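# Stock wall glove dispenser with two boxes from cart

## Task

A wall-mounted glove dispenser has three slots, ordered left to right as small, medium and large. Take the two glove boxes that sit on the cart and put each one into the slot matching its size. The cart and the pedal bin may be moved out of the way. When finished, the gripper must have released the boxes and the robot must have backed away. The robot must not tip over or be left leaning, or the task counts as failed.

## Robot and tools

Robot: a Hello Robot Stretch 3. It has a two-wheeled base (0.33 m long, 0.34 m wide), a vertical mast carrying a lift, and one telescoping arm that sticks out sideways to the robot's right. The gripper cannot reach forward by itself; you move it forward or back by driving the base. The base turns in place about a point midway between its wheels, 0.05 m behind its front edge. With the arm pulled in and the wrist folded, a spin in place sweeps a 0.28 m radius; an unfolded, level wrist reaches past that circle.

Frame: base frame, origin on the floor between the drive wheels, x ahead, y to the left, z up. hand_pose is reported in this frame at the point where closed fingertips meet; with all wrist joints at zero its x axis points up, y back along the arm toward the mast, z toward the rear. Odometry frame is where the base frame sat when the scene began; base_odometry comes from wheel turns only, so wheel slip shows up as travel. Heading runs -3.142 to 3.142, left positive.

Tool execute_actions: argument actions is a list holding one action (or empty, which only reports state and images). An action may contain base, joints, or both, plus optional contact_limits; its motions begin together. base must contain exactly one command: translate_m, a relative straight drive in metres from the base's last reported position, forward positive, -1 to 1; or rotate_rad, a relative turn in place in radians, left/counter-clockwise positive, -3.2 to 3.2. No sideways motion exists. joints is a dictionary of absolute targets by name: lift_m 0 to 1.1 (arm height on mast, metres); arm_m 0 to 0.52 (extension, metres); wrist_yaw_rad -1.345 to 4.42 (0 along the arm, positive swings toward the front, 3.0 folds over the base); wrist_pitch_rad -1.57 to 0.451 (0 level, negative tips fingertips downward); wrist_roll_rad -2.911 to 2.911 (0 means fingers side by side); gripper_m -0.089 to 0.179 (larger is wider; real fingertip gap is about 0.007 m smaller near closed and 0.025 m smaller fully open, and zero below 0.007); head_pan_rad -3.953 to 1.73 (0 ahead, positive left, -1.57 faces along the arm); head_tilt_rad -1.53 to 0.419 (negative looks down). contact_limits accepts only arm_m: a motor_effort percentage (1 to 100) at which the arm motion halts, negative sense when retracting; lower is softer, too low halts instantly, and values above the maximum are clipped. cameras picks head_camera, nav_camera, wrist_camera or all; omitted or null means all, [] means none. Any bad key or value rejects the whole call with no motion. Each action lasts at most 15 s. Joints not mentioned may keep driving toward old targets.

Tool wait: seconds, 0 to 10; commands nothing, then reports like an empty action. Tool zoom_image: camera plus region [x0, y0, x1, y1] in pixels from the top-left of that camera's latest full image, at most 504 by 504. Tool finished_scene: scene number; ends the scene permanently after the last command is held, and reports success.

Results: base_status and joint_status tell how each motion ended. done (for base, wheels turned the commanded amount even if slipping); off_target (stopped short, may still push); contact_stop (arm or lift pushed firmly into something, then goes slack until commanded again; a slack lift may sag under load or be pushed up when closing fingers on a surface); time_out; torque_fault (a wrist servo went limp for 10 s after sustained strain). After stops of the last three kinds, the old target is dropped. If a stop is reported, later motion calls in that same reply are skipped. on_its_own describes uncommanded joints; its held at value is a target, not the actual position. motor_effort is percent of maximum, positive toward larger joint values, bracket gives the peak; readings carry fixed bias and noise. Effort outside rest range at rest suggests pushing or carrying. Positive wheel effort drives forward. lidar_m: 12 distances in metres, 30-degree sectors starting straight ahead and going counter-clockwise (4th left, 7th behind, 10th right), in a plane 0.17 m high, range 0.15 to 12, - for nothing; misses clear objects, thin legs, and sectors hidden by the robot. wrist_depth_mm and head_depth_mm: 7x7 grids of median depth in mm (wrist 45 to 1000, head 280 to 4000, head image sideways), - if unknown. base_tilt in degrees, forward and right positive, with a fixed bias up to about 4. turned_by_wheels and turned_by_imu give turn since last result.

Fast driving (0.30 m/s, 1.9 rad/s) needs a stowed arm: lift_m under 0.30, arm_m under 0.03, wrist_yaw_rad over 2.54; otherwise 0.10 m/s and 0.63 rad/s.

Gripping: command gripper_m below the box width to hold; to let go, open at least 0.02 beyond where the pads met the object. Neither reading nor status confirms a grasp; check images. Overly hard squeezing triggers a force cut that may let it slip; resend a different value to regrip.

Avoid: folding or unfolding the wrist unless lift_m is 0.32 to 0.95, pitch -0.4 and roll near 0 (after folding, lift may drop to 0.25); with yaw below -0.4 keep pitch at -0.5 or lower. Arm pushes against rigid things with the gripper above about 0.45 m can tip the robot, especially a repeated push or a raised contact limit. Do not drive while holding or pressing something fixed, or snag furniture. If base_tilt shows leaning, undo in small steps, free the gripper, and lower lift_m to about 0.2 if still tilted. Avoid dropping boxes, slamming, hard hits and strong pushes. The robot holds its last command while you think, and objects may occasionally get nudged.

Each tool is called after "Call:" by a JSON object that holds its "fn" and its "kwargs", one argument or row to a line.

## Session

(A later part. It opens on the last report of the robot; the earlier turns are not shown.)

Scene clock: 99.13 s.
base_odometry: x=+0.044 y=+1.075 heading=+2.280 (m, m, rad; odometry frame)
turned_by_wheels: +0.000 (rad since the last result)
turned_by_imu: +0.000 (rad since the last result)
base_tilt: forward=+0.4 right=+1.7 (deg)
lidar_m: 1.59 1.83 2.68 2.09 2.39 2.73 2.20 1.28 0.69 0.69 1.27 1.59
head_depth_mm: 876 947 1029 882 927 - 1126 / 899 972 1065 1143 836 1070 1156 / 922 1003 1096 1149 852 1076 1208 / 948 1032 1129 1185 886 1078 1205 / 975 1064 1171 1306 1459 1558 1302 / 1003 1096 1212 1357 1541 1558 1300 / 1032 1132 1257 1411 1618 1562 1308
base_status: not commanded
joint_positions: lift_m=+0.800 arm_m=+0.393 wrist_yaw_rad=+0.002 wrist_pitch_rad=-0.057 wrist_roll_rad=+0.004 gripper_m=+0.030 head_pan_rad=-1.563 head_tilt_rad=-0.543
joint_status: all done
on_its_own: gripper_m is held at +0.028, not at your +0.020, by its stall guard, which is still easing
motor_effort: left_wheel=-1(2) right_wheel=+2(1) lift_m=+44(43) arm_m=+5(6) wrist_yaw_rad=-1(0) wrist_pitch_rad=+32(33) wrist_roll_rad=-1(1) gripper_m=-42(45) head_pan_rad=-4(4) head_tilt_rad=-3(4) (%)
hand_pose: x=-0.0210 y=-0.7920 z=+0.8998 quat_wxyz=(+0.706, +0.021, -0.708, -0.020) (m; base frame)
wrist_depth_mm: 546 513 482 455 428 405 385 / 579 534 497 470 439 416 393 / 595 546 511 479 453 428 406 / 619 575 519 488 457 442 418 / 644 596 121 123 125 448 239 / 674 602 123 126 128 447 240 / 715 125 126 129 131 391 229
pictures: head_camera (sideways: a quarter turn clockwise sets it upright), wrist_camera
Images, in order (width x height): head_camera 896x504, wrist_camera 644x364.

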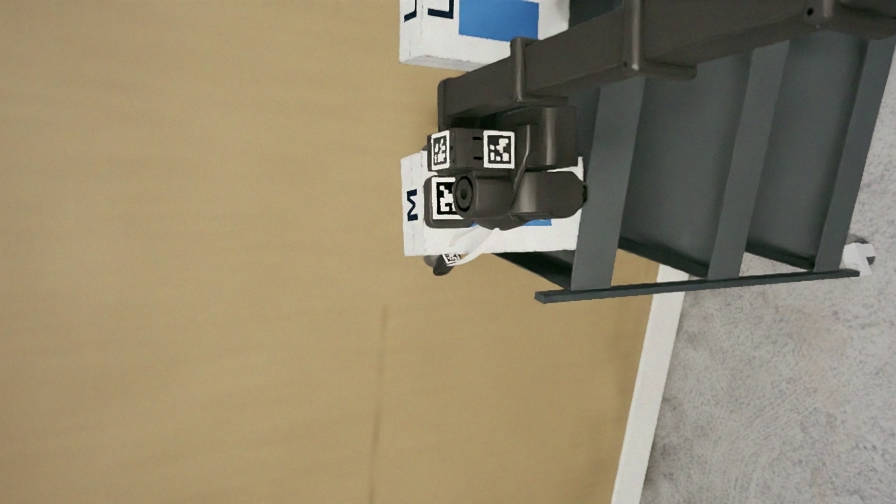

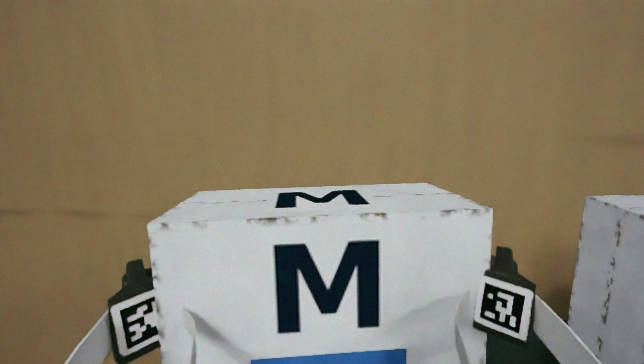

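Call:
{"fn": "execute_actions", "kwargs": {
  "actions": [
    {"joints":{"gripper_m":0.045,"lift_m":0.92,"wrist_pitch_rad":0.035}}
  ],
  "cameras": ["wrist_camera"]
}}

Call:
{"fn": "execute_actions", "kwargs": {
  "actions": [
    {"base":{"translate_m":0.93},"joints":{"arm_m":0.02}}
  ],
  "cameras": []
}}

Call:
{"fn": "execute_actions", "kwargs": {
  "actions": [
    {"base":{"rotate_rad":1.31},"joints":{"head_tilt_rad":-0.75}}
  ]
}}

Scene clock: 108.80 s.
base_odometry: x=+0.044 y=+1.075 heading=+2.280 (m, m, rad; odometry frame)
turned_by_wheels: +0.000 (rad since the last result)
turned_by_imu: +0.001 (rad since the last result)
base_tilt: forward=+0.3 right=+1.7 (deg)
lidar_m: 1.58 1.84 2.68 2.09 2.39 2.73 2.20 1.28 0.69 0.68 1.27 1.59
head_depth_mm: 878 943 1016 - 912 1036 1124 / 899 973 1037 1102 947 1069 1156 / 922 1001 1068 831 985 1078 1205 / 947 1031 1103 832 978 1083 1206 / 973 1063 1170 1309 1459 1547 1296 / 1002 1096 1215 1358 1531 1566 1302 / 1028 1133 1257 1410 1613 1571 1298
base_status: not commanded
joint_positions: lift_m=+0.920 arm_m=+0.393 wrist_yaw_rad=+0.002 wrist_pitch_rad=-0.030 wrist_roll_rad=+0.004 gripper_m=+0.053 head_pan_rad=-1.563 head_tilt_rad=-0.543
joint_status: wrist_pitch_rad off_target (ended at -0.030, target +0.035); gripper_m off_target (ended at +0.053, target +0.045); the others done
on_its_own: gripper_m is held at +0.052, not at your +0.045, by its stall guard, which is still easing; wrist_pitch_rad is at rest, and its effort (+36) is outside its rest range (-20 to +32)
motor_effort: left_wheel=-1(2) right_wheel=+2(2) lift_m=+43(42) arm_m=+5(5) wrist_yaw_rad=-1(1) wrist_pitch_rad=+36(40) wrist_roll_rad=-1(1) gripper_m=-32(100) head_pan_rad=-4(3) head_tilt_rad=-3(3) (%)
hand_pose: x=-0.0210 y=-0.7930 z=+1.0266 quat_wxyz=(+0.706, +0.012, -0.708, -0.010) (m; base frame)
wrist_depth_mm: 560 516 487 453 435 407 386 / 582 534 504 469 443 420 396 / 596 552 512 485 455 431 405 / 619 570 519 487 457 440 420 / 634 590 121 123 125 441 427 / 667 122 123 126 129 289 438 / 694 124 126 128 131 471 444
pictures: wrist_camera
Images, in order (width x height): wrist_camera 644x364.

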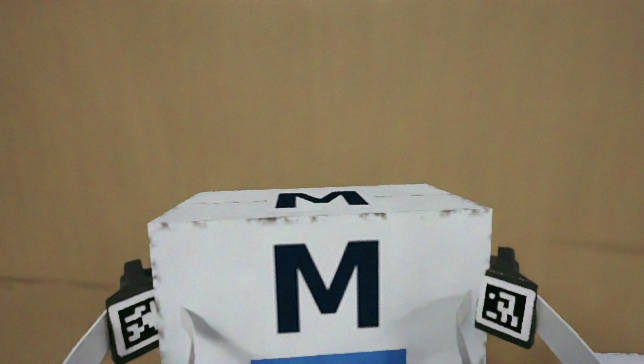

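Scene clock: 119.17 s.
base_odometry: x=-0.561 y=+1.781 heading=+2.279 (m, m, rad; odometry frame)
turned_by_wheels: +0.000 (rad since the last result)
turned_by_imu: +0.003 (rad since the last result)
base_tilt: forward=+0.3 right=+1.7 (deg)
lidar_m: 0.68 0.79 1.37 2.43 2.18 3.64 2.72 1.10 1.24 1.34 0.79 0.68
head_depth_mm: 1070 1158 1261 1381 1540 - - / 1098 1190 1299 1390 423 - - / 1128 1228 1338 1423 416 - - / 1158 1260 1394 1488 427 489 1265 / 1191 1300 1431 1599 1759 1549 1296 / 1199 1268 1331 1397 1461 1475 1299 / 1034 1067 1105 1152 1191 1244 1247
base_status: done
joint_positions: lift_m=+0.920 arm_m=+0.020 wrist_yaw_rad=+0.001 wrist_pitch_rad=-0.030 wrist_roll_rad=+0.004 gripper_m=+0.087 head_pan_rad=-1.563 head_tilt_rad=-0.543
joint_status: all done
on_its_own: gripper_m is held at +0.086, not at your +0.045, by its stall guard, which is not easing now; wrist_pitch_rad is at rest, and its effort (+36) is outside its rest range (-20 to +32)
motor_effort: left_wheel=-2(3) right_wheel=+2(6) lift_m=+44(43) arm_m=-6(6) wrist_yaw_rad=-1(2) wrist_pitch_rad=+36(36) wrist_roll_rad=-1(0) gripper_m=-20(32) head_pan_rad=-4(3) head_tilt_rad=-3(4) (%)
hand_pose: x=-0.0211 y=-0.4208 z=+1.0266 quat_wxyz=(+0.706, +0.011, -0.708, -0.011) (m; base frame)
wrist_depth_mm: 611 816 - - 950 897 872 / 625 814 - - - 926 891 / 622 816 - - - 964 910 / 627 813 - - - 987 929 / 623 717 121 124 126 - 955 / 632 122 123 126 129 131 975 / 616 124 126 128 132 - -
pictures: none
No camera images: the call's "cameras" was empty. Leave "cameras" out to get every camera's image.

Scene clock: 122.23 s.
base_odometry: x=-0.561 y=+1.781 heading=-2.694 (m, m, rad; odometry frame)
turned_by_wheels: +1.310 (rad since the last result)
turned_by_imu: +1.303 (rad since the last result)
base_tilt: forward=+0.4 right=+1.7 (deg)
lidar_m: 2.44 2.20 2.60 3.62 1.31 1.10 1.34 0.97 0.71 0.68 0.71 0.97
head_depth_mm: 556 623 711 826 - - - / 558 626 672 434 - - 1136 / 558 628 675 418 - - 1127 / 561 628 676 431 542 1248 1173 / 562 630 720 836 1006 1260 1174 / 563 633 723 822 1006 1257 1182 / 565 635 725 844 1013 1260 1183
base_status: done
joint_positions: lift_m=+0.920 arm_m=+0.020 wrist_yaw_rad=+0.001 wrist_pitch_rad=-0.030 wrist_roll_rad=+0.004 gripper_m=+0.087 head_pan_rad=-1.563 head_tilt_rad=-0.741
joint_status: all done
on_its_own: gripper_m is held at +0.086, not at your +0.045, by its stall guard, which is not easing now; wrist_pitch_rad is at rest, and its effort (+36) is outside its rest range (-20 to +32)
motor_effort: left_wheel=-2(6) right_wheel=+1(5) lift_m=+43(43) arm_m=-6(6) wrist_yaw_rad=-1(0) wrist_pitch_rad=+36(36) wrist_roll_rad=+0(1) gripper_m=-19(20) head_pan_rad=-3(4) head_tilt_rad=-6(25) (%)
hand_pose: x=-0.0211 y=-0.4208 z=+1.0266 quat_wxyz=(+0.706, +0.011, -0.708, -0.011) (m; base frame)
wrist_depth_mm: 381 381 384 389 388 391 392 / 390 393 397 398 401 404 407 / 405 404 406 408 413 413 415 / 411 413 416 414 422 424 429 / 426 421 121 124 126 437 441 / 437 122 123 126 129 131 455 / 450 124 126 128 132 470 471
pictures: head_camera (sideways: a quarter turn clockwise sets it upright), nav_camera (sideways: a quarter turn counterclockwise sets it upright), wrist_camera
Images, in order (width x height): head_camera 896x504, nav_camera 672x504, wrist_camera 644x364.

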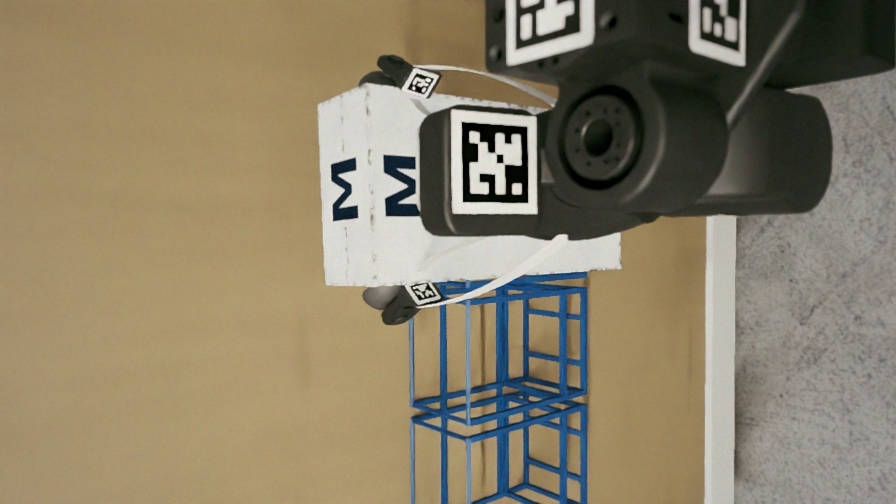

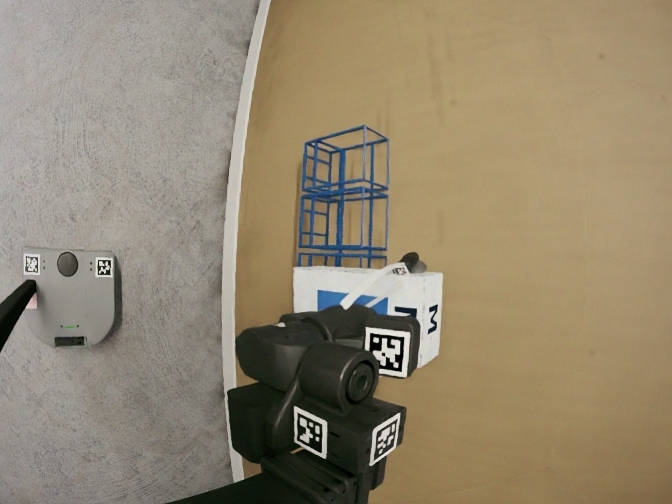

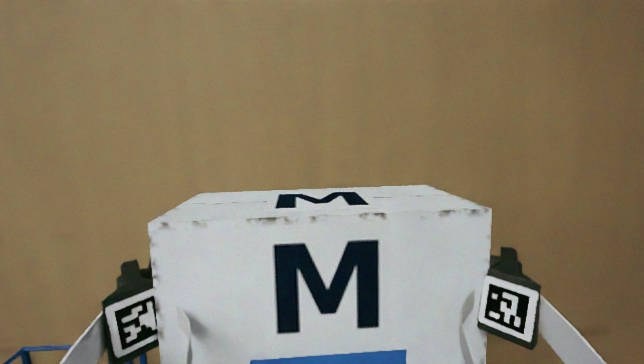

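Call:
{"fn": "execute_actions", "kwargs": {
  "actions": [
    {"base":{"translate_m":0.171},"joints":{"lift_m":0.95,"wrist_yaw_rad":-0.04,"arm_m":0.05,"head_tilt_rad":-0.8}}
  ],
  "cameras": ["head_camera","wrist_camera"]
}}

Call:
{"fn": "execute_actions", "kwargs": {
  "actions": [
    {"joints":{"arm_m":0.2}}
  ]
}}

Scene clock: 137.90 s.
base_odometry: x=-0.715 y=+1.707 heading=-2.694 (m, m, rad; odometry frame)
turned_by_wheels: +0.000 (rad since the last result)
turned_by_imu: +0.001 (rad since the last result)
base_tilt: forward=+0.4 right=+1.7 (deg)
lidar_m: 2.26 2.06 2.35 3.63 2.14 1.25 1.51 0.97 0.71 0.68 0.71 0.97
head_depth_mm: 562 637 704 - - 1254 1140 / 565 613 409 - - 1272 1141 / 565 616 - - - 1285 1148 / 567 619 427 723 1072 1279 1151 / 569 644 751 879 1075 1282 1150 / 570 646 746 880 1078 1289 1159 / 571 650 748 885 1085 1290 1163
base_status: done
joint_positions: lift_m=+0.950 arm_m=+0.050 wrist_yaw_rad=-0.040 wrist_pitch_rad=-0.030 wrist_roll_rad=+0.004 gripper_m=+0.087 head_pan_rad=-1.563 head_tilt_rad=-0.790
joint_status: all done
on_its_own: gripper_m is held at +0.086, not at your +0.045, by its stall guard, which is not easing now; wrist_pitch_rad is at rest, and its effort (+36) is outside its rest range (-20 to +32)
motor_effort: left_wheel=-2(5) right_wheel=+2(6) lift_m=+43(45) arm_m=+5(5) wrist_yaw_rad=+0(3) wrist_pitch_rad=+36(36) wrist_roll_rad=-1(0) gripper_m=-19(20) head_pan_rad=-3(4) head_tilt_rad=-6(11) (%)
hand_pose: x=-0.0316 y=-0.4498 z=+1.0567 quat_wxyz=(+0.706, -0.003, -0.708, -0.025) (m; base frame)
wrist_depth_mm: 347 350 353 361 367 372 379 / 353 362 364 372 377 384 389 / 365 369 379 379 388 398 401 / 372 375 382 386 391 405 416 / 383 386 121 124 126 418 426 / 393 122 123 126 129 131 441 / 406 124 126 128 131 447 456
pictures: head_camera (sideways: a quarter turn clockwise sets it upright), wrist_camera
Images, in order (width x height): head_camera 896x504, wrist_camera 644x364.

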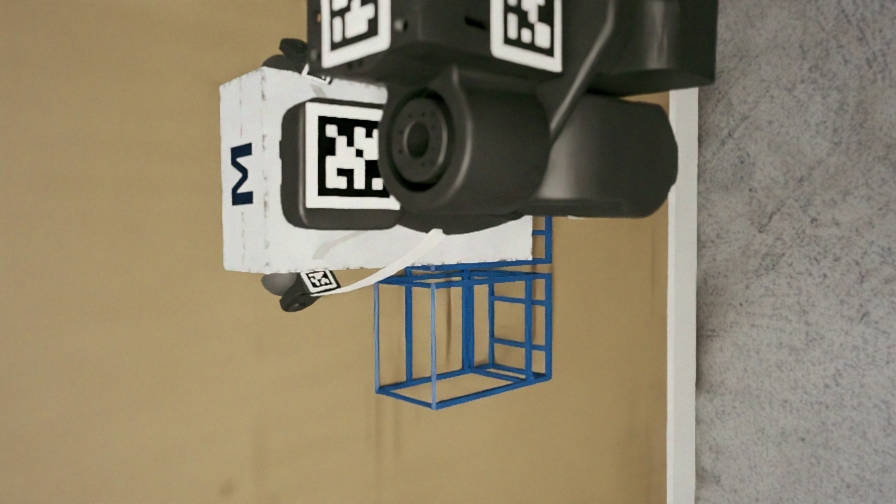

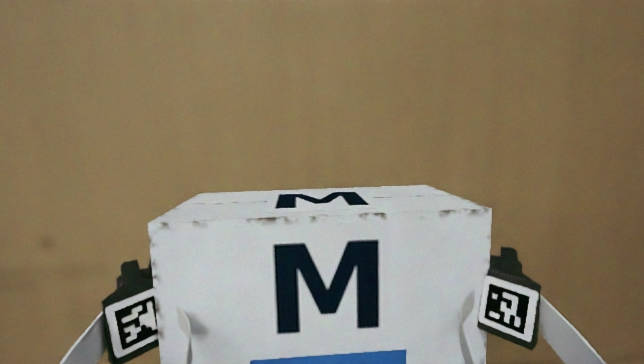

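Scene clock: 140.27 s.
base_odometry: x=-0.715 y=+1.707 heading=-2.694 (m, m, rad; odometry frame)
turned_by_wheels: +0.000 (rad since the last result)
turned_by_imu: +0.000 (rad since the last result)
base_tilt: forward=+0.3 right=+1.7 (deg)
lidar_m: 2.26 2.06 2.36 3.64 2.14 1.25 1.51 0.97 0.71 0.68 0.71 0.97
head_depth_mm: 563 613 - 865 1056 1252 1143 / 564 - - 868 1062 1259 1145 / 566 - - 887 1067 1263 1148 / 567 550 631 826 1070 1275 1149 / 568 645 742 877 1073 1275 1150 / 570 645 744 881 1083 1286 1161 / 571 648 749 885 1088 1292 1158
base_status: not commanded
joint_positions: lift_m=+0.950 arm_m=+0.200 wrist_yaw_rad=-0.040 wrist_pitch_rad=-0.030 wrist_roll_rad=+0.004 gripper_m=+0.087 head_pan_rad=-1.563 head_tilt_rad=-0.790
joint_status: all done
on_its_own: gripper_m is held at +0.086, not at your +0.045, by its stall guard, which is not easing now; wrist_pitch_rad is at rest, and its effort (+36) is outside its rest range (-20 to +32)
motor_effort: left_wheel=-2(2) right_wheel=+2(2) lift_m=+43(43) arm_m=+5(7) wrist_yaw_rad=-1(0) wrist_pitch_rad=+36(36) wrist_roll_rad=+0(1) gripper_m=-19(20) head_pan_rad=-3(4) head_tilt_rad=-6(6) (%)
hand_pose: x=-0.0316 y=-0.5998 z=+1.0567 quat_wxyz=(+0.706, -0.003, -0.708, -0.025) (m; base frame)
wrist_depth_mm: 212 215 219 222 226 229 233 / 219 221 224 228 232 236 239 / 223 226 230 233 238 242 247 / 229 233 234 238 242 249 255 / 235 236 121 124 126 256 263 / 242 122 123 126 129 131 270 / 250 124 126 128 131 275 279
pictures: head_camera (sideways: a quarter turn clockwise sets it upright), nav_camera (sideways: a quarter turn counterclockwise sets it upright), wrist_camera
Images, in order (width x height): head_camera 896x504, nav_camera 672x504, wrist_camera 644x364.

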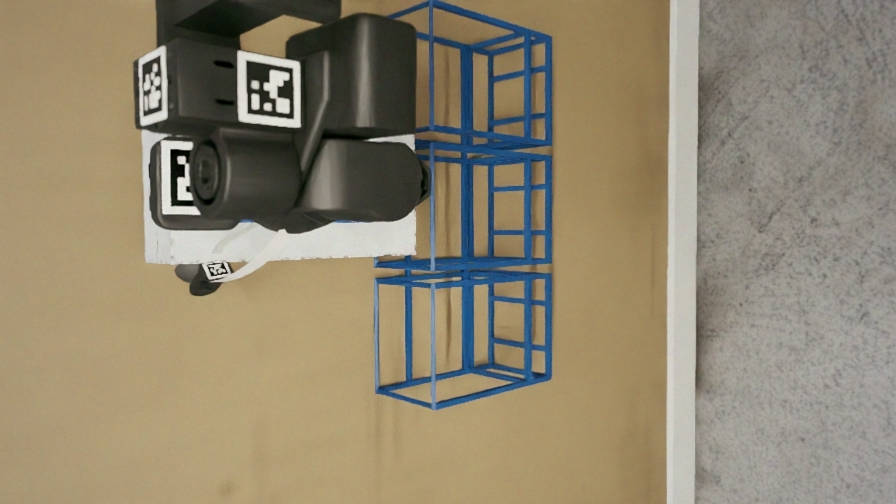

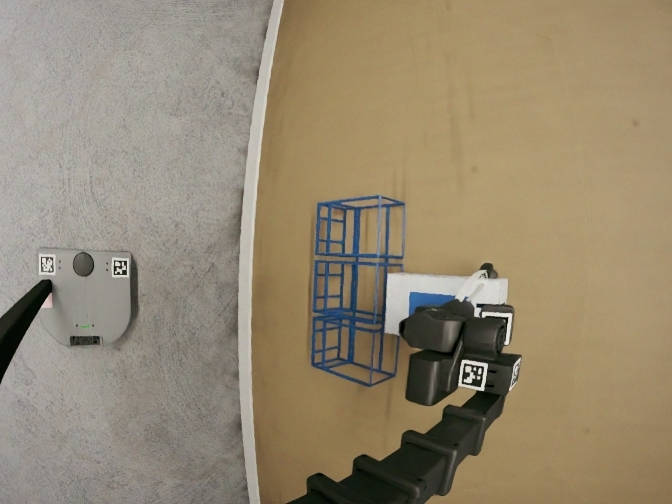

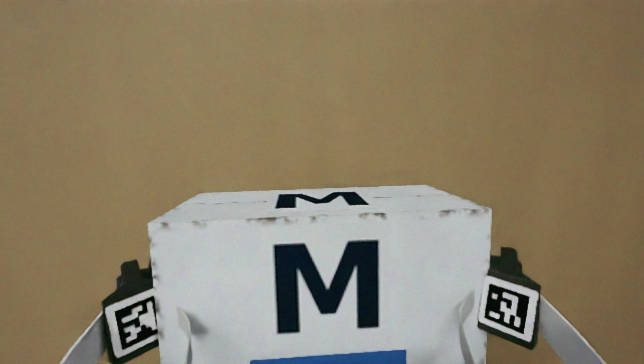

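Call:
{"fn": "execute_actions", "kwargs": {
  "actions": [
    {"base":{"translate_m":0.006},"joints":{"arm_m":0.232,"lift_m":0.93}}
  ],
  "cameras": ["head_camera"]
}}

Call:
{"fn": "zoom_image", "kwargs": {
  "camera": "head_camera",
  "region": [300,80,560,320]
}}

Scene clock: 151.87 s.
base_odometry: x=-0.721 y=+1.705 heading=-2.694 (m, m, rad; odometry frame)
turned_by_wheels: +0.000 (rad since the last result)
turned_by_imu: +0.001 (rad since the last result)
base_tilt: forward=+0.3 right=+1.6 (deg)
lidar_m: 2.26 2.05 2.35 3.64 2.15 1.25 1.52 0.97 0.71 0.68 0.71 0.97
head_depth_mm: 562 608 717 861 1056 1257 1145 / 564 - - 868 1059 1259 1144 / 565 600 - 880 1067 1262 1146 / 567 596 672 873 1069 1275 1152 / 569 643 743 881 1077 1280 1155 / 569 645 744 861 1079 1281 1159 / 572 648 749 888 1081 1284 1161
base_status: done
joint_positions: lift_m=+0.930 arm_m=+0.232 wrist_yaw_rad=-0.040 wrist_pitch_rad=-0.030 wrist_roll_rad=+0.004 gripper_m=+0.087 head_pan_rad=-1.563 head_tilt_rad=-0.790
joint_status: all done
on_its_own: gripper_m is held at +0.086, not at your +0.045, by its stall guard, which is not easing now; wrist_pitch_rad is at rest, and its effort (+36) is outside its rest range (-20 to +32)
motor_effort: left_wheel=-3(3) right_wheel=+1(6) lift_m=+37(42) arm_m=+6(4) wrist_yaw_rad=-1(0) wrist_pitch_rad=+36(36) wrist_roll_rad=-1(0) gripper_m=-20(20) head_pan_rad=-3(3) head_tilt_rad=-6(6) (%)
hand_pose: x=-0.0316 y=-0.6318 z=+1.0370 quat_wxyz=(+0.706, -0.003, -0.708, -0.025) (m; base frame)
wrist_depth_mm: 184 186 190 192 195 198 202 / 189 191 194 197 201 204 207 / 193 196 199 203 206 210 213 / 198 201 203 205 209 217 220 / 204 204 122 123 126 221 227 / 210 122 123 125 128 131 234 / 215 124 126 128 132 239 242
pictures: head_camera (sideways: a quarter turn clockwise sets it upright)
Images, in order (width x height): head_camera 896x504.

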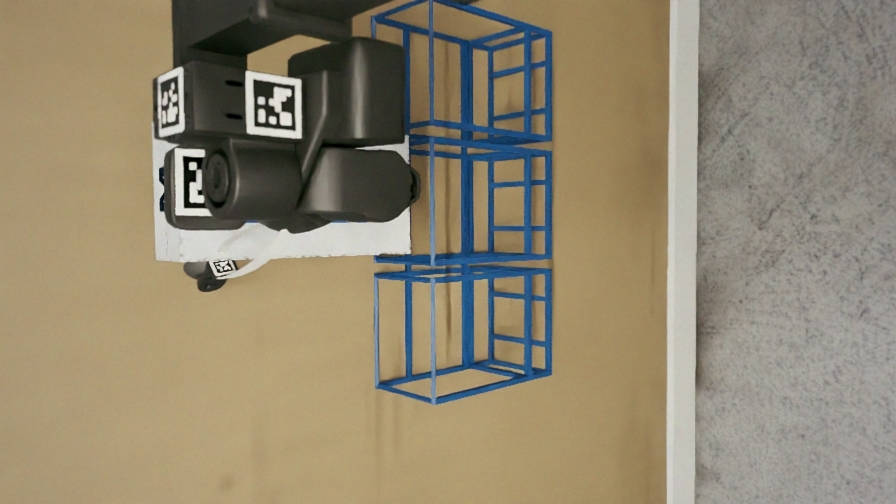

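Region (300, 80, 560, 320) of head_camera's 896x504 image, scaled by 1.938, with more detail than that image has; it fills the top 465 rows of this view, and the rest is white.

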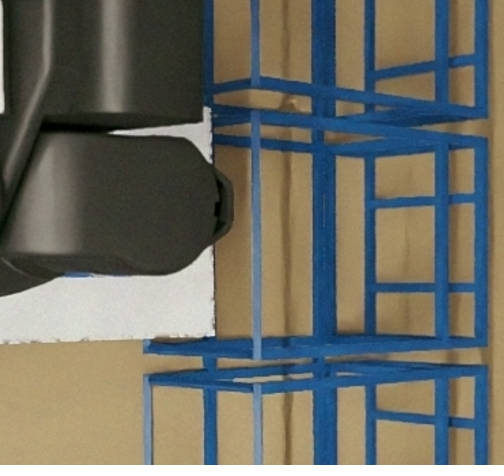

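Call:
{"fn": "execute_actions", "kwargs": {
  "actions": [
    {"base":{"translate_m":0.003},"joints":{"lift_m":0.912}}
  ],
  "cameras": ["head_camera"]
}}

Call:
{"fn": "zoom_image", "kwargs": {
  "camera": "head_camera",
  "region": [340,110,520,290]
}}

Scene clock: 158.70 s.
base_odometry: x=-0.724 y=+1.703 heading=-2.694 (m, m, rad; odometry frame)
turned_by_wheels: +0.000 (rad since the last result)
turned_by_imu: +0.000 (rad since the last result)
base_tilt: forward=+0.3 right=+1.7 (deg)
lidar_m: 2.25 2.05 2.35 3.63 2.15 1.25 1.52 0.97 0.71 0.68 0.71 0.97
head_depth_mm: 564 621 - 868 1061 1250 1139 / 565 615 - 885 1063 1269 1146 / 564 605 - 885 1067 1261 1152 / 565 613 672 871 1072 1274 1146 / 568 643 742 876 1077 1279 1153 / 570 644 744 873 1082 1284 1166 / 571 648 748 883 1082 1290 1167
base_status: done
joint_positions: lift_m=+0.912 arm_m=+0.232 wrist_yaw_rad=-0.040 wrist_pitch_rad=-0.030 wrist_roll_rad=+0.004 gripper_m=+0.087 head_pan_rad=-1.563 head_tilt_rad=-0.790
joint_status: all done
on_its_own: gripper_m is held at +0.086, not at your +0.045, by its stall guard, which is not easing now; wrist_pitch_rad is at rest, and its effort (+36) is outside its rest range (-20 to +32)
motor_effort: left_wheel=-2(2) right_wheel=+2(6) lift_m=+37(39) arm_m=+6(5) wrist_yaw_rad=-1(0) wrist_pitch_rad=+36(36) wrist_roll_rad=-1(1) gripper_m=-20(20) head_pan_rad=-3(4) head_tilt_rad=-6(5) (%)
hand_pose: x=-0.0316 y=-0.6318 z=+1.0190 quat_wxyz=(+0.706, -0.003, -0.708, -0.025) (m; base frame)
wrist_depth_mm: 183 186 189 192 195 199 201 / 188 191 195 197 201 204 208 / 193 196 200 202 206 209 213 / 199 202 203 206 210 216 220 / 204 205 121 124 126 222 226 / 210 122 123 125 128 131 235 / 216 124 126 128 132 239 243
pictures: head_camera (sideways: a quarter turn clockwise sets it upright)
Images, in order (width x height): head_camera 896x504.

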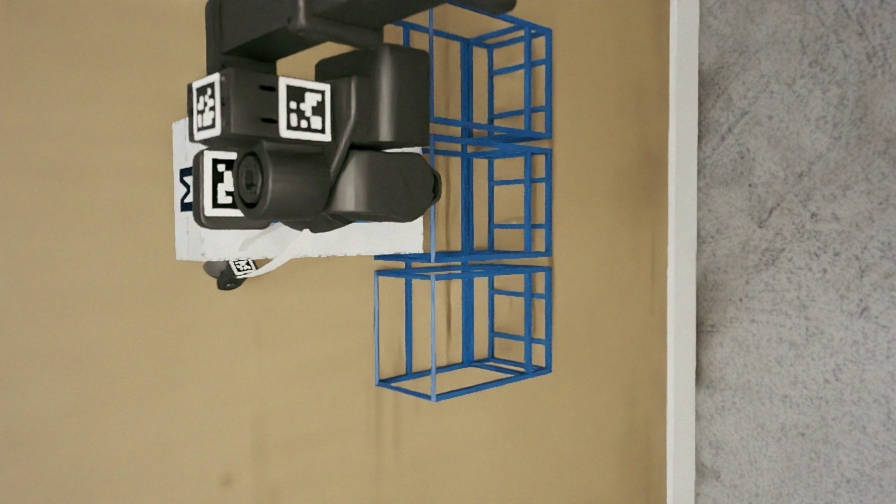

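Region (340, 110, 520, 290) of head_camera's 896x504 image, scaled by 2.800, with more detail than that image has.

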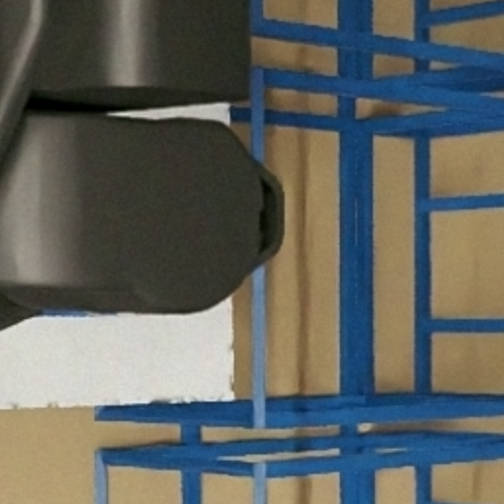

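Call:
{"fn": "execute_actions", "kwargs": {
  "actions": [
    {"base":{"translate_m":0.003},"joints":{"wrist_pitch_rad":0.09}}
  ],
  "cameras": []
}}

Call:
{"fn": "execute_actions", "kwargs": {
  "actions": [
    {"joints":{"lift_m":0.885}}
  ],
  "cameras": ["head_camera"]
}}

Call:
{"fn": "zoom_image", "kwargs": {
  "camera": "head_camera",
  "region": [340,110,520,290]
}}

Scene clock: 171.10 s.
base_odometry: x=-0.726 y=+1.702 heading=-2.694 (m, m, rad; odometry frame)
turned_by_wheels: +0.000 (rad since the last result)
turned_by_imu: +0.000 (rad since the last result)
base_tilt: forward=+0.3 right=+1.7 (deg)
lidar_m: 2.25 2.05 2.34 3.62 2.16 1.26 1.53 0.97 0.71 0.68 0.71 0.97
head_depth_mm: 564 620 - 872 1053 1253 1143 / 564 614 - 872 1062 1261 1146 / 566 605 - 887 1069 1265 1154 / 566 607 679 869 1068 1277 1152 / 568 643 743 879 1077 1285 1160 / 569 646 744 859 1079 1282 1157 / 571 648 749 885 1090 1286 1161
base_status: done
joint_positions: lift_m=+0.912 arm_m=+0.232 wrist_yaw_rad=-0.040 wrist_pitch_rad=+0.023 wrist_roll_rad=+0.004 gripper_m=+0.087 head_pan_rad=-1.563 head_tilt_rad=-0.790
joint_status: wrist_pitch_rad off_target (ended at +0.023, target +0.090)
on_its_own: gripper_m is held at +0.086, not at your +0.045, by its stall guard, which is not easing now; wrist_pitch_rad is at rest, and its effort (+37) is outside its rest range (-20 to +32)
motor_effort: left_wheel=-2(5) right_wheel=+2(7) lift_m=+36(37) arm_m=+5(6) wrist_yaw_rad=+0(0) wrist_pitch_rad=+37(41) wrist_roll_rad=-1(1) gripper_m=-20(19) head_pan_rad=-4(4) head_tilt_rad=-5(5) (%)
hand_pose: x=-0.0316 y=-0.6331 z=+1.0324 quat_wxyz=(+0.706, -0.022, -0.708, -0.006) (m; base frame)
wrist_depth_mm: 188 191 193 196 200 204 206 / 192 194 197 200 204 207 211 / 195 198 201 205 209 212 215 / 199 202 204 206 210 216 221 / 203 204 122 124 126 220 224 / 207 122 123 126 129 131 231 / 210 124 126 128 131 232 234
pictures: none
No camera images: the call's "cameras" was empty. Leave "cameras" out to get every camera's image.

Scene clock: 172.13 s.
base_odometry: x=-0.726 y=+1.702 heading=-2.694 (m, m, rad; odometry frame)
turned_by_wheels: +0.000 (rad since the last result)
turned_by_imu: +0.000 (rad since the last result)
base_tilt: forward=+0.3 right=+1.7 (deg)
lidar_m: 2.26 2.05 2.34 3.63 2.16 1.25 1.52 0.97 0.71 0.68 0.71 0.97
head_depth_mm: 564 638 - 897 1089 1249 1142 / 564 620 - 888 1057 1256 1143 / 565 606 - 914 1067 1270 1147 / 566 613 681 868 1067 1275 1148 / 568 643 744 878 1074 1279 1157 / 570 645 744 860 1080 1284 1159 / 572 648 747 884 1085 1291 1164
base_status: not commanded
joint_positions: lift_m=+0.885 arm_m=+0.232 wrist_yaw_rad=-0.040 wrist_pitch_rad=+0.024 wrist_roll_rad=+0.004 gripper_m=+0.087 head_pan_rad=-1.563 head_tilt_rad=-0.790
joint_status: all done
on_its_own: gripper_m is held at +0.086, not at your +0.045, by its stall guard, which is not easing now; wrist_pitch_rad is at rest, and its effort (+37) is outside its rest range (-20 to +32)
motor_effort: left_wheel=-2(2) right_wheel=+2(1) lift_m=+36(38) arm_m=+6(5) wrist_yaw_rad=+0(0) wrist_pitch_rad=+37(37) wrist_roll_rad=-1(1) gripper_m=-19(20) head_pan_rad=-3(4) head_tilt_rad=-5(5) (%)
hand_pose: x=-0.0316 y=-0.6331 z=+1.0057 quat_wxyz=(+0.706, -0.022, -0.708, -0.006) (m; base frame)
wrist_depth_mm: 189 191 194 197 201 204 207 / 191 195 197 201 204 207 211 / 195 198 201 204 208 212 215 / 200 202 205 207 211 216 220 / 203 204 121 124 126 220 225 / 207 122 123 126 129 131 229 / 211 124 126 128 131 232 236
pictures: head_camera (sideways: a quarter turn clockwise sets it upright)
Images, in order (width x height): head_camera 896x504.

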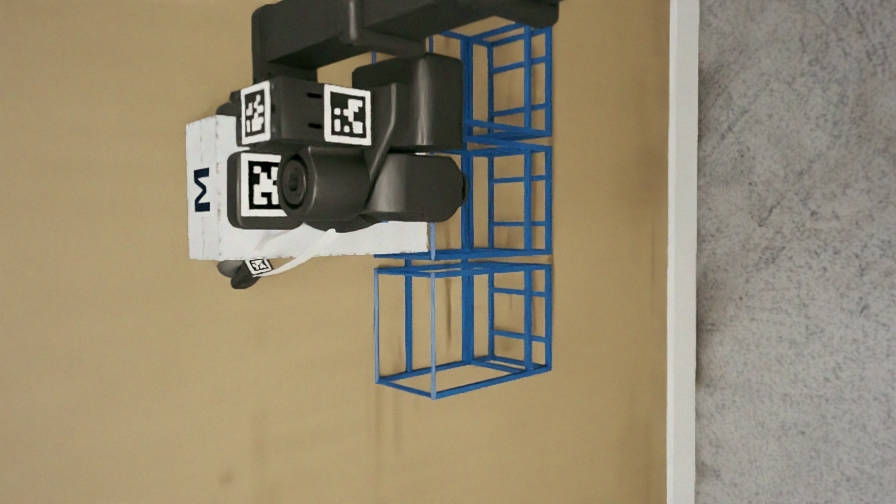

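Region (340, 110, 520, 290) of head_camera's 896x504 image, scaled by 2.800, with more detail than that image has.

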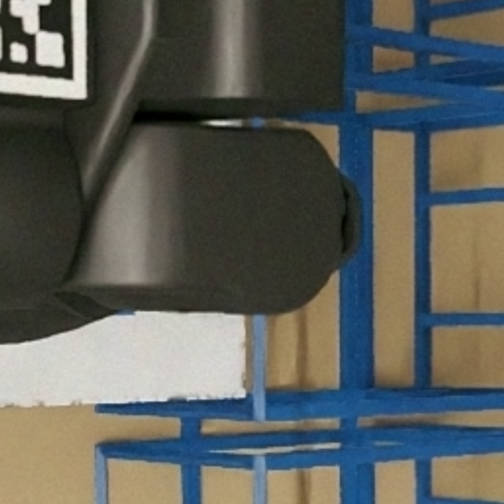

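Call:
{"fn": "execute_actions", "kwargs": {
  "actions": [
    {"joints":{"lift_m":0.86}}
  ],
  "cameras": ["head_camera"]
}}

Call:
{"fn": "zoom_image", "kwargs": {
  "camera": "head_camera",
  "region": [340,110,520,290]
}}

Scene clock: 178.40 s.
base_odometry: x=-0.726 y=+1.702 heading=-2.694 (m, m, rad; odometry frame)
turned_by_wheels: +0.000 (rad since the last result)
turned_by_imu: +0.001 (rad since the last result)
base_tilt: forward=+0.3 right=+1.7 (deg)
lidar_m: 2.25 2.05 2.34 3.63 2.16 1.25 1.52 0.97 0.71 0.68 0.71 0.97
head_depth_mm: 563 636 702 - 1090 1251 1144 / 565 626 - - 1062 1256 1143 / 566 617 - - 1066 1270 1145 / 567 628 681 869 1072 1273 1150 / 568 643 743 876 1073 1280 1155 / 569 645 744 860 1080 1282 1160 / 571 647 748 886 1085 1288 1163
base_status: not commanded
joint_positions: lift_m=+0.860 arm_m=+0.232 wrist_yaw_rad=-0.040 wrist_pitch_rad=+0.024 wrist_roll_rad=+0.004 gripper_m=+0.087 head_pan_rad=-1.563 head_tilt_rad=-0.790
joint_status: all done
on_its_own: gripper_m is held at +0.086, not at your +0.045, by its stall guard, which is not easing now; wrist_pitch_rad is at rest, and its effort (+37) is outside its rest range (-20 to +32)
motor_effort: left_wheel=-1(2) right_wheel=+2(2) lift_m=+36(40) arm_m=+5(5) wrist_yaw_rad=+0(0) wrist_pitch_rad=+37(37) wrist_roll_rad=+0(1) gripper_m=-20(20) head_pan_rad=-4(4) head_tilt_rad=-6(5) (%)
hand_pose: x=-0.0316 y=-0.6331 z=+0.9807 quat_wxyz=(+0.706, -0.022, -0.708, -0.006) (m; base frame)
wrist_depth_mm: 188 190 194 196 200 203 208 / 191 195 197 201 204 207 211 / 196 198 201 205 208 212 215 / 199 202 204 207 210 215 219 / 203 204 122 124 126 221 225 / 208 123 123 126 129 131 230 / 210 124 126 128 132 231 235
pictures: head_camera (sideways: a quarter turn clockwise sets it upright)
Images, in order (width x height): head_camera 896x504.

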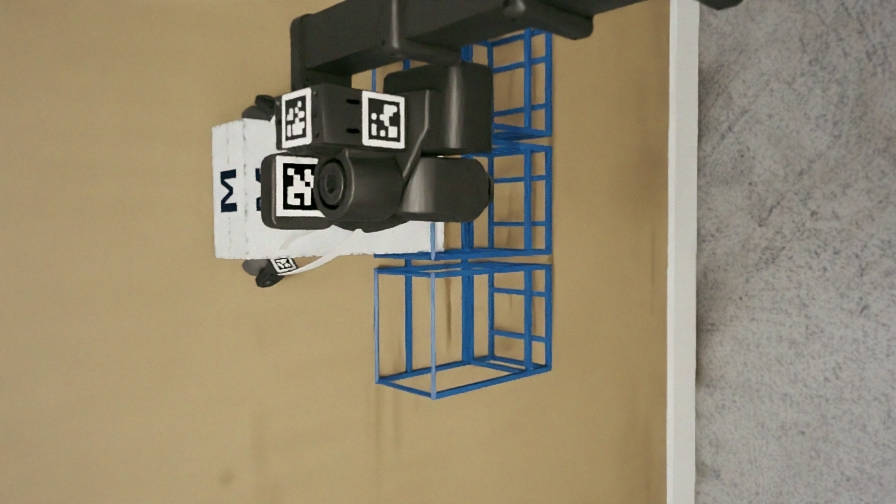

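Region (340, 110, 520, 290) of head_camera's 896x504 image, scaled by 2.800, with more detail than that image has.

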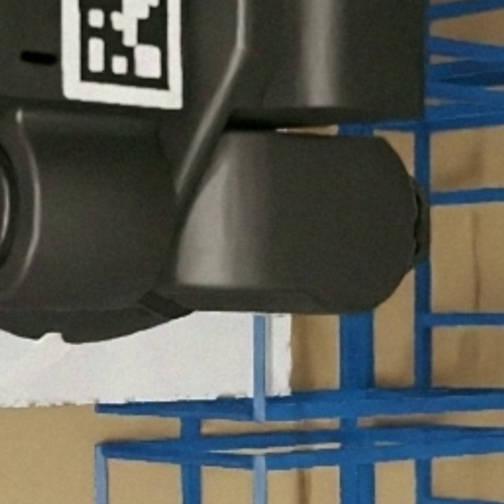

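Call:
{"fn": "execute_actions", "kwargs": {
  "actions": [
    {"joints":{"lift_m":0.77}}
  ],
  "cameras": ["head_camera"]
}}

Call:
{"fn": "execute_actions", "kwargs": {
  "actions": [
    {"joints":{"lift_m":0.70}}
  ],
  "cameras": ["head_camera","wrist_camera"]
}}

Scene clock: 184.60 s.
base_odometry: x=-0.726 y=+1.702 heading=-2.694 (m, m, rad; odometry frame)
turned_by_wheels: +0.000 (rad since the last result)
turned_by_imu: +0.001 (rad since the last result)
base_tilt: forward=+0.4 right=+1.7 (deg)
lidar_m: 2.25 2.05 2.35 3.63 2.16 1.25 1.52 0.96 0.71 0.68 0.71 0.97
head_depth_mm: 562 636 734 811 - 1257 1123 / 565 639 720 - 1137 1258 1148 / 565 640 675 - 1101 1264 1149 / 568 641 694 851 1068 1274 1149 / 569 641 743 878 1072 1278 1153 / 569 645 745 858 1078 1288 1160 / 570 648 745 884 1084 1294 1163
base_status: not commanded
joint_positions: lift_m=+0.770 arm_m=+0.232 wrist_yaw_rad=-0.040 wrist_pitch_rad=+0.024 wrist_roll_rad=+0.004 gripper_m=+0.087 head_pan_rad=-1.563 head_tilt_rad=-0.790
joint_status: all done
on_its_own: gripper_m is held at +0.086, not at your +0.045, by its stall guard, which is not easing now; wrist_pitch_rad is at rest, and its effort (+36) is outside its rest range (-20 to +32)
motor_effort: left_wheel=-1(2) right_wheel=+2(2) lift_m=+37(39) arm_m=+5(5) wrist_yaw_rad=+0(0) wrist_pitch_rad=+36(37) wrist_roll_rad=-1(1) gripper_m=-19(19) head_pan_rad=-4(4) head_tilt_rad=-5(6) (%)
hand_pose: x=-0.0316 y=-0.6331 z=+0.8908 quat_wxyz=(+0.706, -0.022, -0.708, -0.006) (m; base frame)
wrist_depth_mm: 189 191 193 197 200 203 208 / 192 194 198 201 204 208 211 / 195 198 202 205 208 212 216 / 199 202 205 206 211 217 220 / 202 204 121 124 126 221 225 / 208 122 123 126 129 131 229 / 211 124 126 128 131 229 234
pictures: head_camera (sideways: a quarter turn clockwise sets it upright)
Images, in order (width x height): head_camera 896x504.

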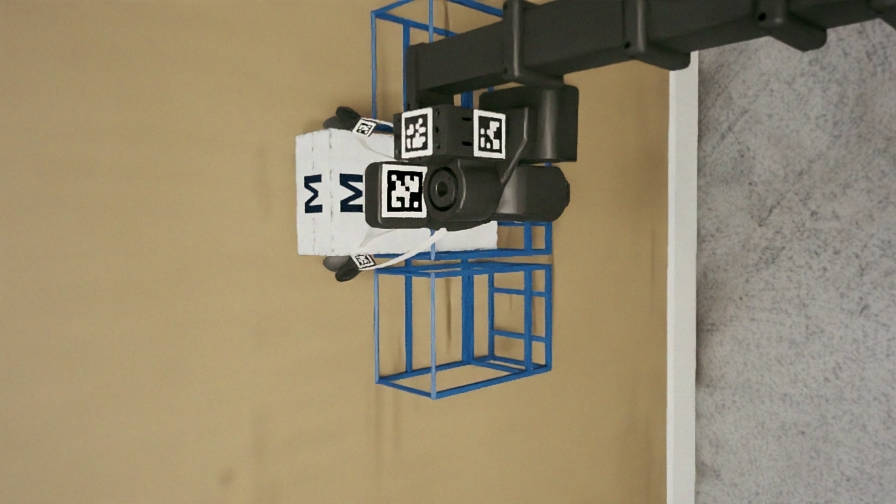

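Scene clock: 186.07 s.
base_odometry: x=-0.726 y=+1.702 heading=-2.694 (m, m, rad; odometry frame)
turned_by_wheels: +0.000 (rad since the last result)
turned_by_imu: +0.000 (rad since the last result)
base_tilt: forward=+0.3 right=+1.7 (deg)
lidar_m: 2.26 2.05 2.35 3.63 2.15 1.25 1.52 0.97 0.71 0.68 0.71 0.97
head_depth_mm: 563 637 734 862 1019 - - / 565 640 735 805 - 1258 1142 / 566 640 719 717 - 1270 1146 / 566 643 725 825 1069 1271 1154 / 568 643 743 877 1076 1280 1154 / 570 645 744 860 1079 1284 1156 / 571 647 747 886 1085 1290 1164
base_status: not commanded
joint_positions: lift_m=+0.700 arm_m=+0.232 wrist_yaw_rad=-0.040 wrist_pitch_rad=+0.055 wrist_roll_rad=+0.005 gripper_m=+0.087 head_pan_rad=-1.563 head_tilt_rad=-0.790
joint_status: all done
on_its_own: gripper_m is held at +0.086, not at your +0.045, by its stall guard, which is not easing now
motor_effort: left_wheel=-2(2) right_wheel=+1(1) lift_m=+32(35) arm_m=+5(5) wrist_yaw_rad=+0(0) wrist_pitch_rad=+19(37) wrist_roll_rad=-1(1) gripper_m=-20(20) head_pan_rad=-3(4) head_tilt_rad=-6(4) (%)
hand_pose: x=-0.0317 y=-0.6335 z=+0.8288 quat_wxyz=(+0.706, -0.033, -0.708, +0.005) (m; base frame)
wrist_depth_mm: 191 194 197 200 205 207 210 / 195 197 201 204 206 210 214 / 197 200 204 206 210 214 217 / 201 203 205 208 212 217 221 / 203 204 121 124 126 221 225 / 206 122 123 126 129 131 229 / 209 124 125 128 131 178 231
pictures: head_camera (sideways: a quarter turn clockwise sets it upright), wrist_camera
Images, in order (width x height): head_camera 896x504, wrist_camera 644x364.

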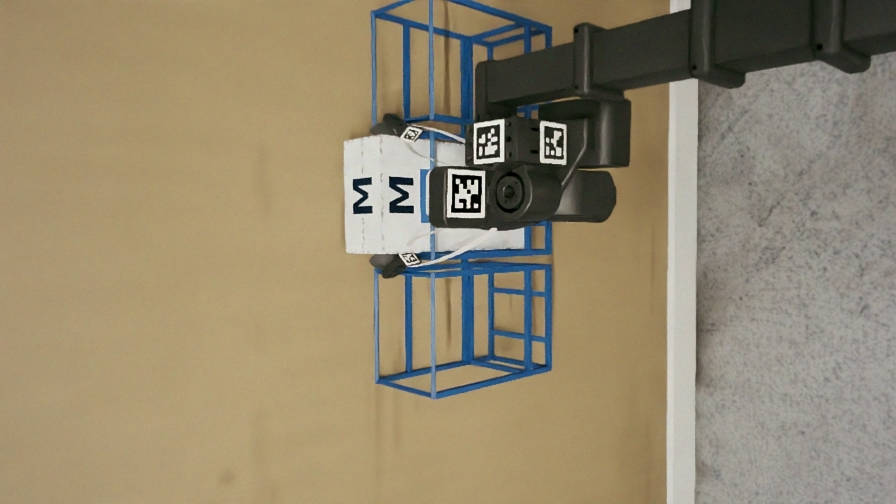

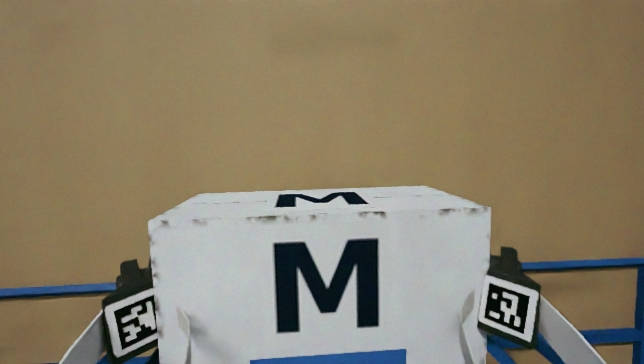

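Call:
{"fn": "execute_actions", "kwargs": {
  "actions": [
    {"joints":{"gripper_m":0.122,"wrist_pitch_rad":0.07}}
  ],
  "cameras": ["wrist_camera"]
}}

Call:
{"fn": "execute_actions", "kwargs": {
  "actions": [
    {"joints":{"gripper_m":0.134}}
  ],
  "cameras": ["wrist_camera"]
}}

Call:
{"fn": "execute_actions", "kwargs": {
  "actions": [
    {"joints":{"gripper_m":0.16}}
  ],
  "cameras": ["head_camera","wrist_camera"]
}}

Scene clock: 193.23 s.
base_odometry: x=-0.726 y=+1.702 heading=-2.694 (m, m, rad; odometry frame)
turned_by_wheels: +0.000 (rad since the last result)
turned_by_imu: +0.000 (rad since the last result)
base_tilt: forward=+0.4 right=+1.7 (deg)
lidar_m: 2.25 2.05 2.34 3.63 2.15 1.25 1.52 0.97 0.71 0.68 0.71 0.97
head_depth_mm: 564 635 735 860 1025 - - / 565 640 736 806 - 1261 1145 / 566 640 721 715 - 1268 1146 / 567 642 723 838 1071 1272 1152 / 568 644 743 879 1074 1283 1156 / 570 645 745 860 1080 1287 1159 / 572 648 747 886 1087 1293 1161
base_status: not commanded
joint_positions: lift_m=+0.700 arm_m=+0.232 wrist_yaw_rad=-0.041 wrist_pitch_rad=+0.051 wrist_roll_rad=+0.010 gripper_m=+0.122 head_pan_rad=-1.563 head_tilt_rad=-0.790
joint_status: all done
motor_effort: left_wheel=-3(2) right_wheel=+3(3) lift_m=+33(33) arm_m=+5(5) wrist_yaw_rad=+1(0) wrist_pitch_rad=+10(19) wrist_roll_rad=-5(4) gripper_m=-7(69) head_pan_rad=-4(3) head_tilt_rad=-4(6) (%)
hand_pose: x=-0.0320 y=-0.6335 z=+0.8278 quat_wxyz=(+0.704, -0.032, -0.709, +0.003) (m; base frame)
wrist_depth_mm: 192 194 197 200 204 207 211 / 193 197 200 203 206 210 214 / 197 199 202 206 210 214 218 / 200 202 206 208 211 217 220 / 202 204 122 124 127 220 225 / 205 122 123 126 128 130 228 / 209 124 125 127 130 133 231
pictures: wrist_camera
Images, in order (width x height): wrist_camera 644x364.

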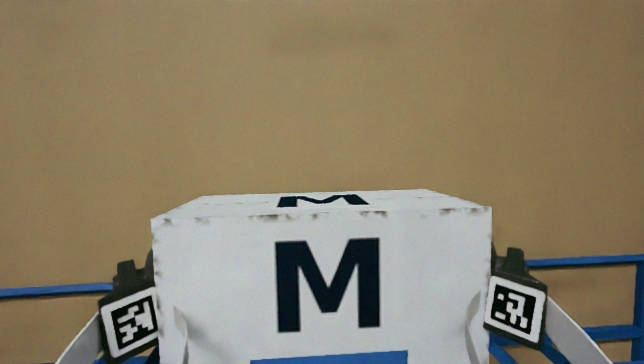

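Scene clock: 193.83 s.
base_odometry: x=-0.726 y=+1.702 heading=-2.694 (m, m, rad; odometry frame)
turned_by_wheels: +0.000 (rad since the last result)
turned_by_imu: +0.000 (rad since the last result)
base_tilt: forward=+0.3 right=+1.7 (deg)
lidar_m: 2.25 2.05 2.36 3.63 2.16 1.26 1.52 0.97 0.71 0.68 0.71 0.97
head_depth_mm: 564 636 734 859 1026 - - / 564 640 736 807 - 1260 1147 / 567 640 723 715 - 1265 1146 / 566 641 725 844 1070 1272 1152 / 567 644 742 877 1075 1280 1157 / 570 646 744 860 1082 1288 1159 / 572 649 747 885 1085 1286 1164
base_status: not commanded
joint_positions: lift_m=+0.700 arm_m=+0.232 wrist_yaw_rad=-0.042 wrist_pitch_rad=+0.049 wrist_roll_rad=+0.011 gripper_m=+0.134 head_pan_rad=-1.563 head_tilt_rad=-0.790
joint_status: all done
motor_effort: left_wheel=-2(3) right_wheel=+4(3) lift_m=+33(33) arm_m=+5(5) wrist_yaw_rad=+2(1) wrist_pitch_rad=+11(11) wrist_roll_rad=-6(6) gripper_m=-3(53) head_pan_rad=-4(3) head_tilt_rad=-5(6) (%)
hand_pose: x=-0.0324 y=-0.6335 z=+0.8274 quat_wxyz=(+0.703, -0.032, -0.710, +0.002) (m; base frame)
wrist_depth_mm: 191 193 196 199 204 208 210 / 193 196 199 203 207 210 214 / 197 199 203 207 210 214 218 / 199 202 205 209 212 217 222 / 203 204 124 126 128 221 226 / 205 124 124 127 129 130 229 / 208 124 125 127 129 131 229
pictures: wrist_camera
Images, in order (width x height): wrist_camera 644x364.

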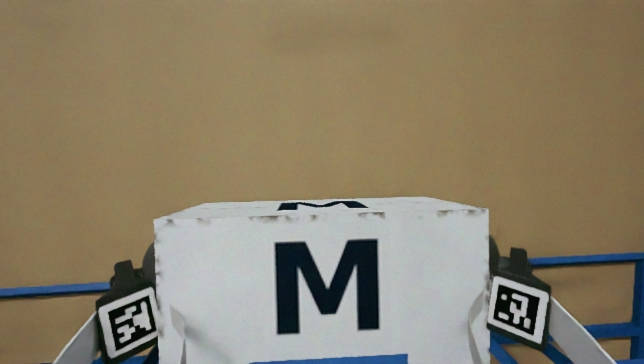

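Scene clock: 194.70 s.
base_odometry: x=-0.726 y=+1.702 heading=-2.694 (m, m, rad; odometry frame)
turned_by_wheels: +0.000 (rad since the last result)
turned_by_imu: +0.000 (rad since the last result)
base_tilt: forward=+0.4 right=+1.6 (deg)
lidar_m: 2.25 2.04 2.34 3.63 2.15 1.26 1.52 0.97 0.71 0.68 0.71 0.97
head_depth_mm: 563 637 734 861 1021 - - / 564 639 736 816 - 1260 1148 / 566 640 727 708 - 1269 1150 / 567 643 731 803 1070 1271 1155 / 569 643 743 879 1076 1279 1158 / 569 645 745 858 1080 1284 1160 / 572 648 748 883 1083 1289 1164
base_status: not commanded
joint_positions: lift_m=+0.700 arm_m=+0.232 wrist_yaw_rad=-0.038 wrist_pitch_rad=+0.051 wrist_roll_rad=+0.008 gripper_m=+0.160 head_pan_rad=-1.563 head_tilt_rad=-0.790
joint_status: all done
motor_effort: left_wheel=-1(3) right_wheel=+0(4) lift_m=+33(33) arm_m=+5(5) wrist_yaw_rad=-1(2) wrist_pitch_rad=+10(11) wrist_roll_rad=-3(6) gripper_m=+2(81) head_pan_rad=-3(3) head_tilt_rad=-5(5) (%)
hand_pose: x=-0.0312 y=-0.6335 z=+0.8278 quat_wxyz=(+0.704, -0.031, -0.709, +0.004) (m; base frame)
wrist_depth_mm: 192 194 197 200 203 207 210 / 194 197 200 203 206 209 213 / 197 200 203 206 210 213 216 / 200 203 206 209 213 216 220 / 203 205 174 167 163 219 224 / 205 116 118 119 121 123 228 / - 118 119 120 123 124 231
pictures: head_camera (sideways: a quarter turn clockwise sets it upright), wrist_camera
Images, in order (width x height): head_camera 896x504, wrist_camera 644x364.

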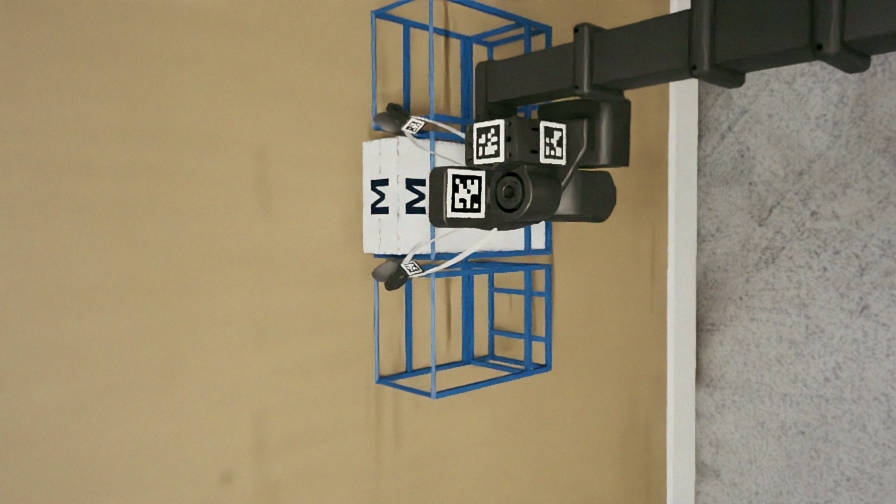

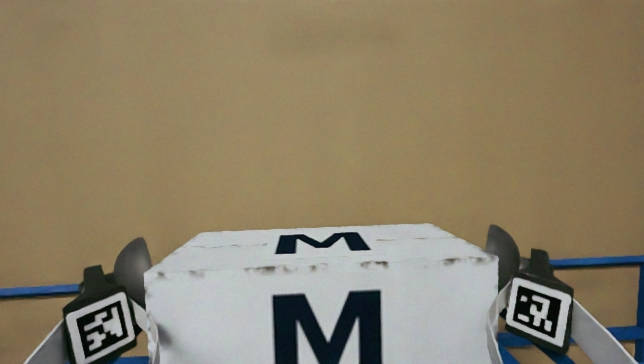

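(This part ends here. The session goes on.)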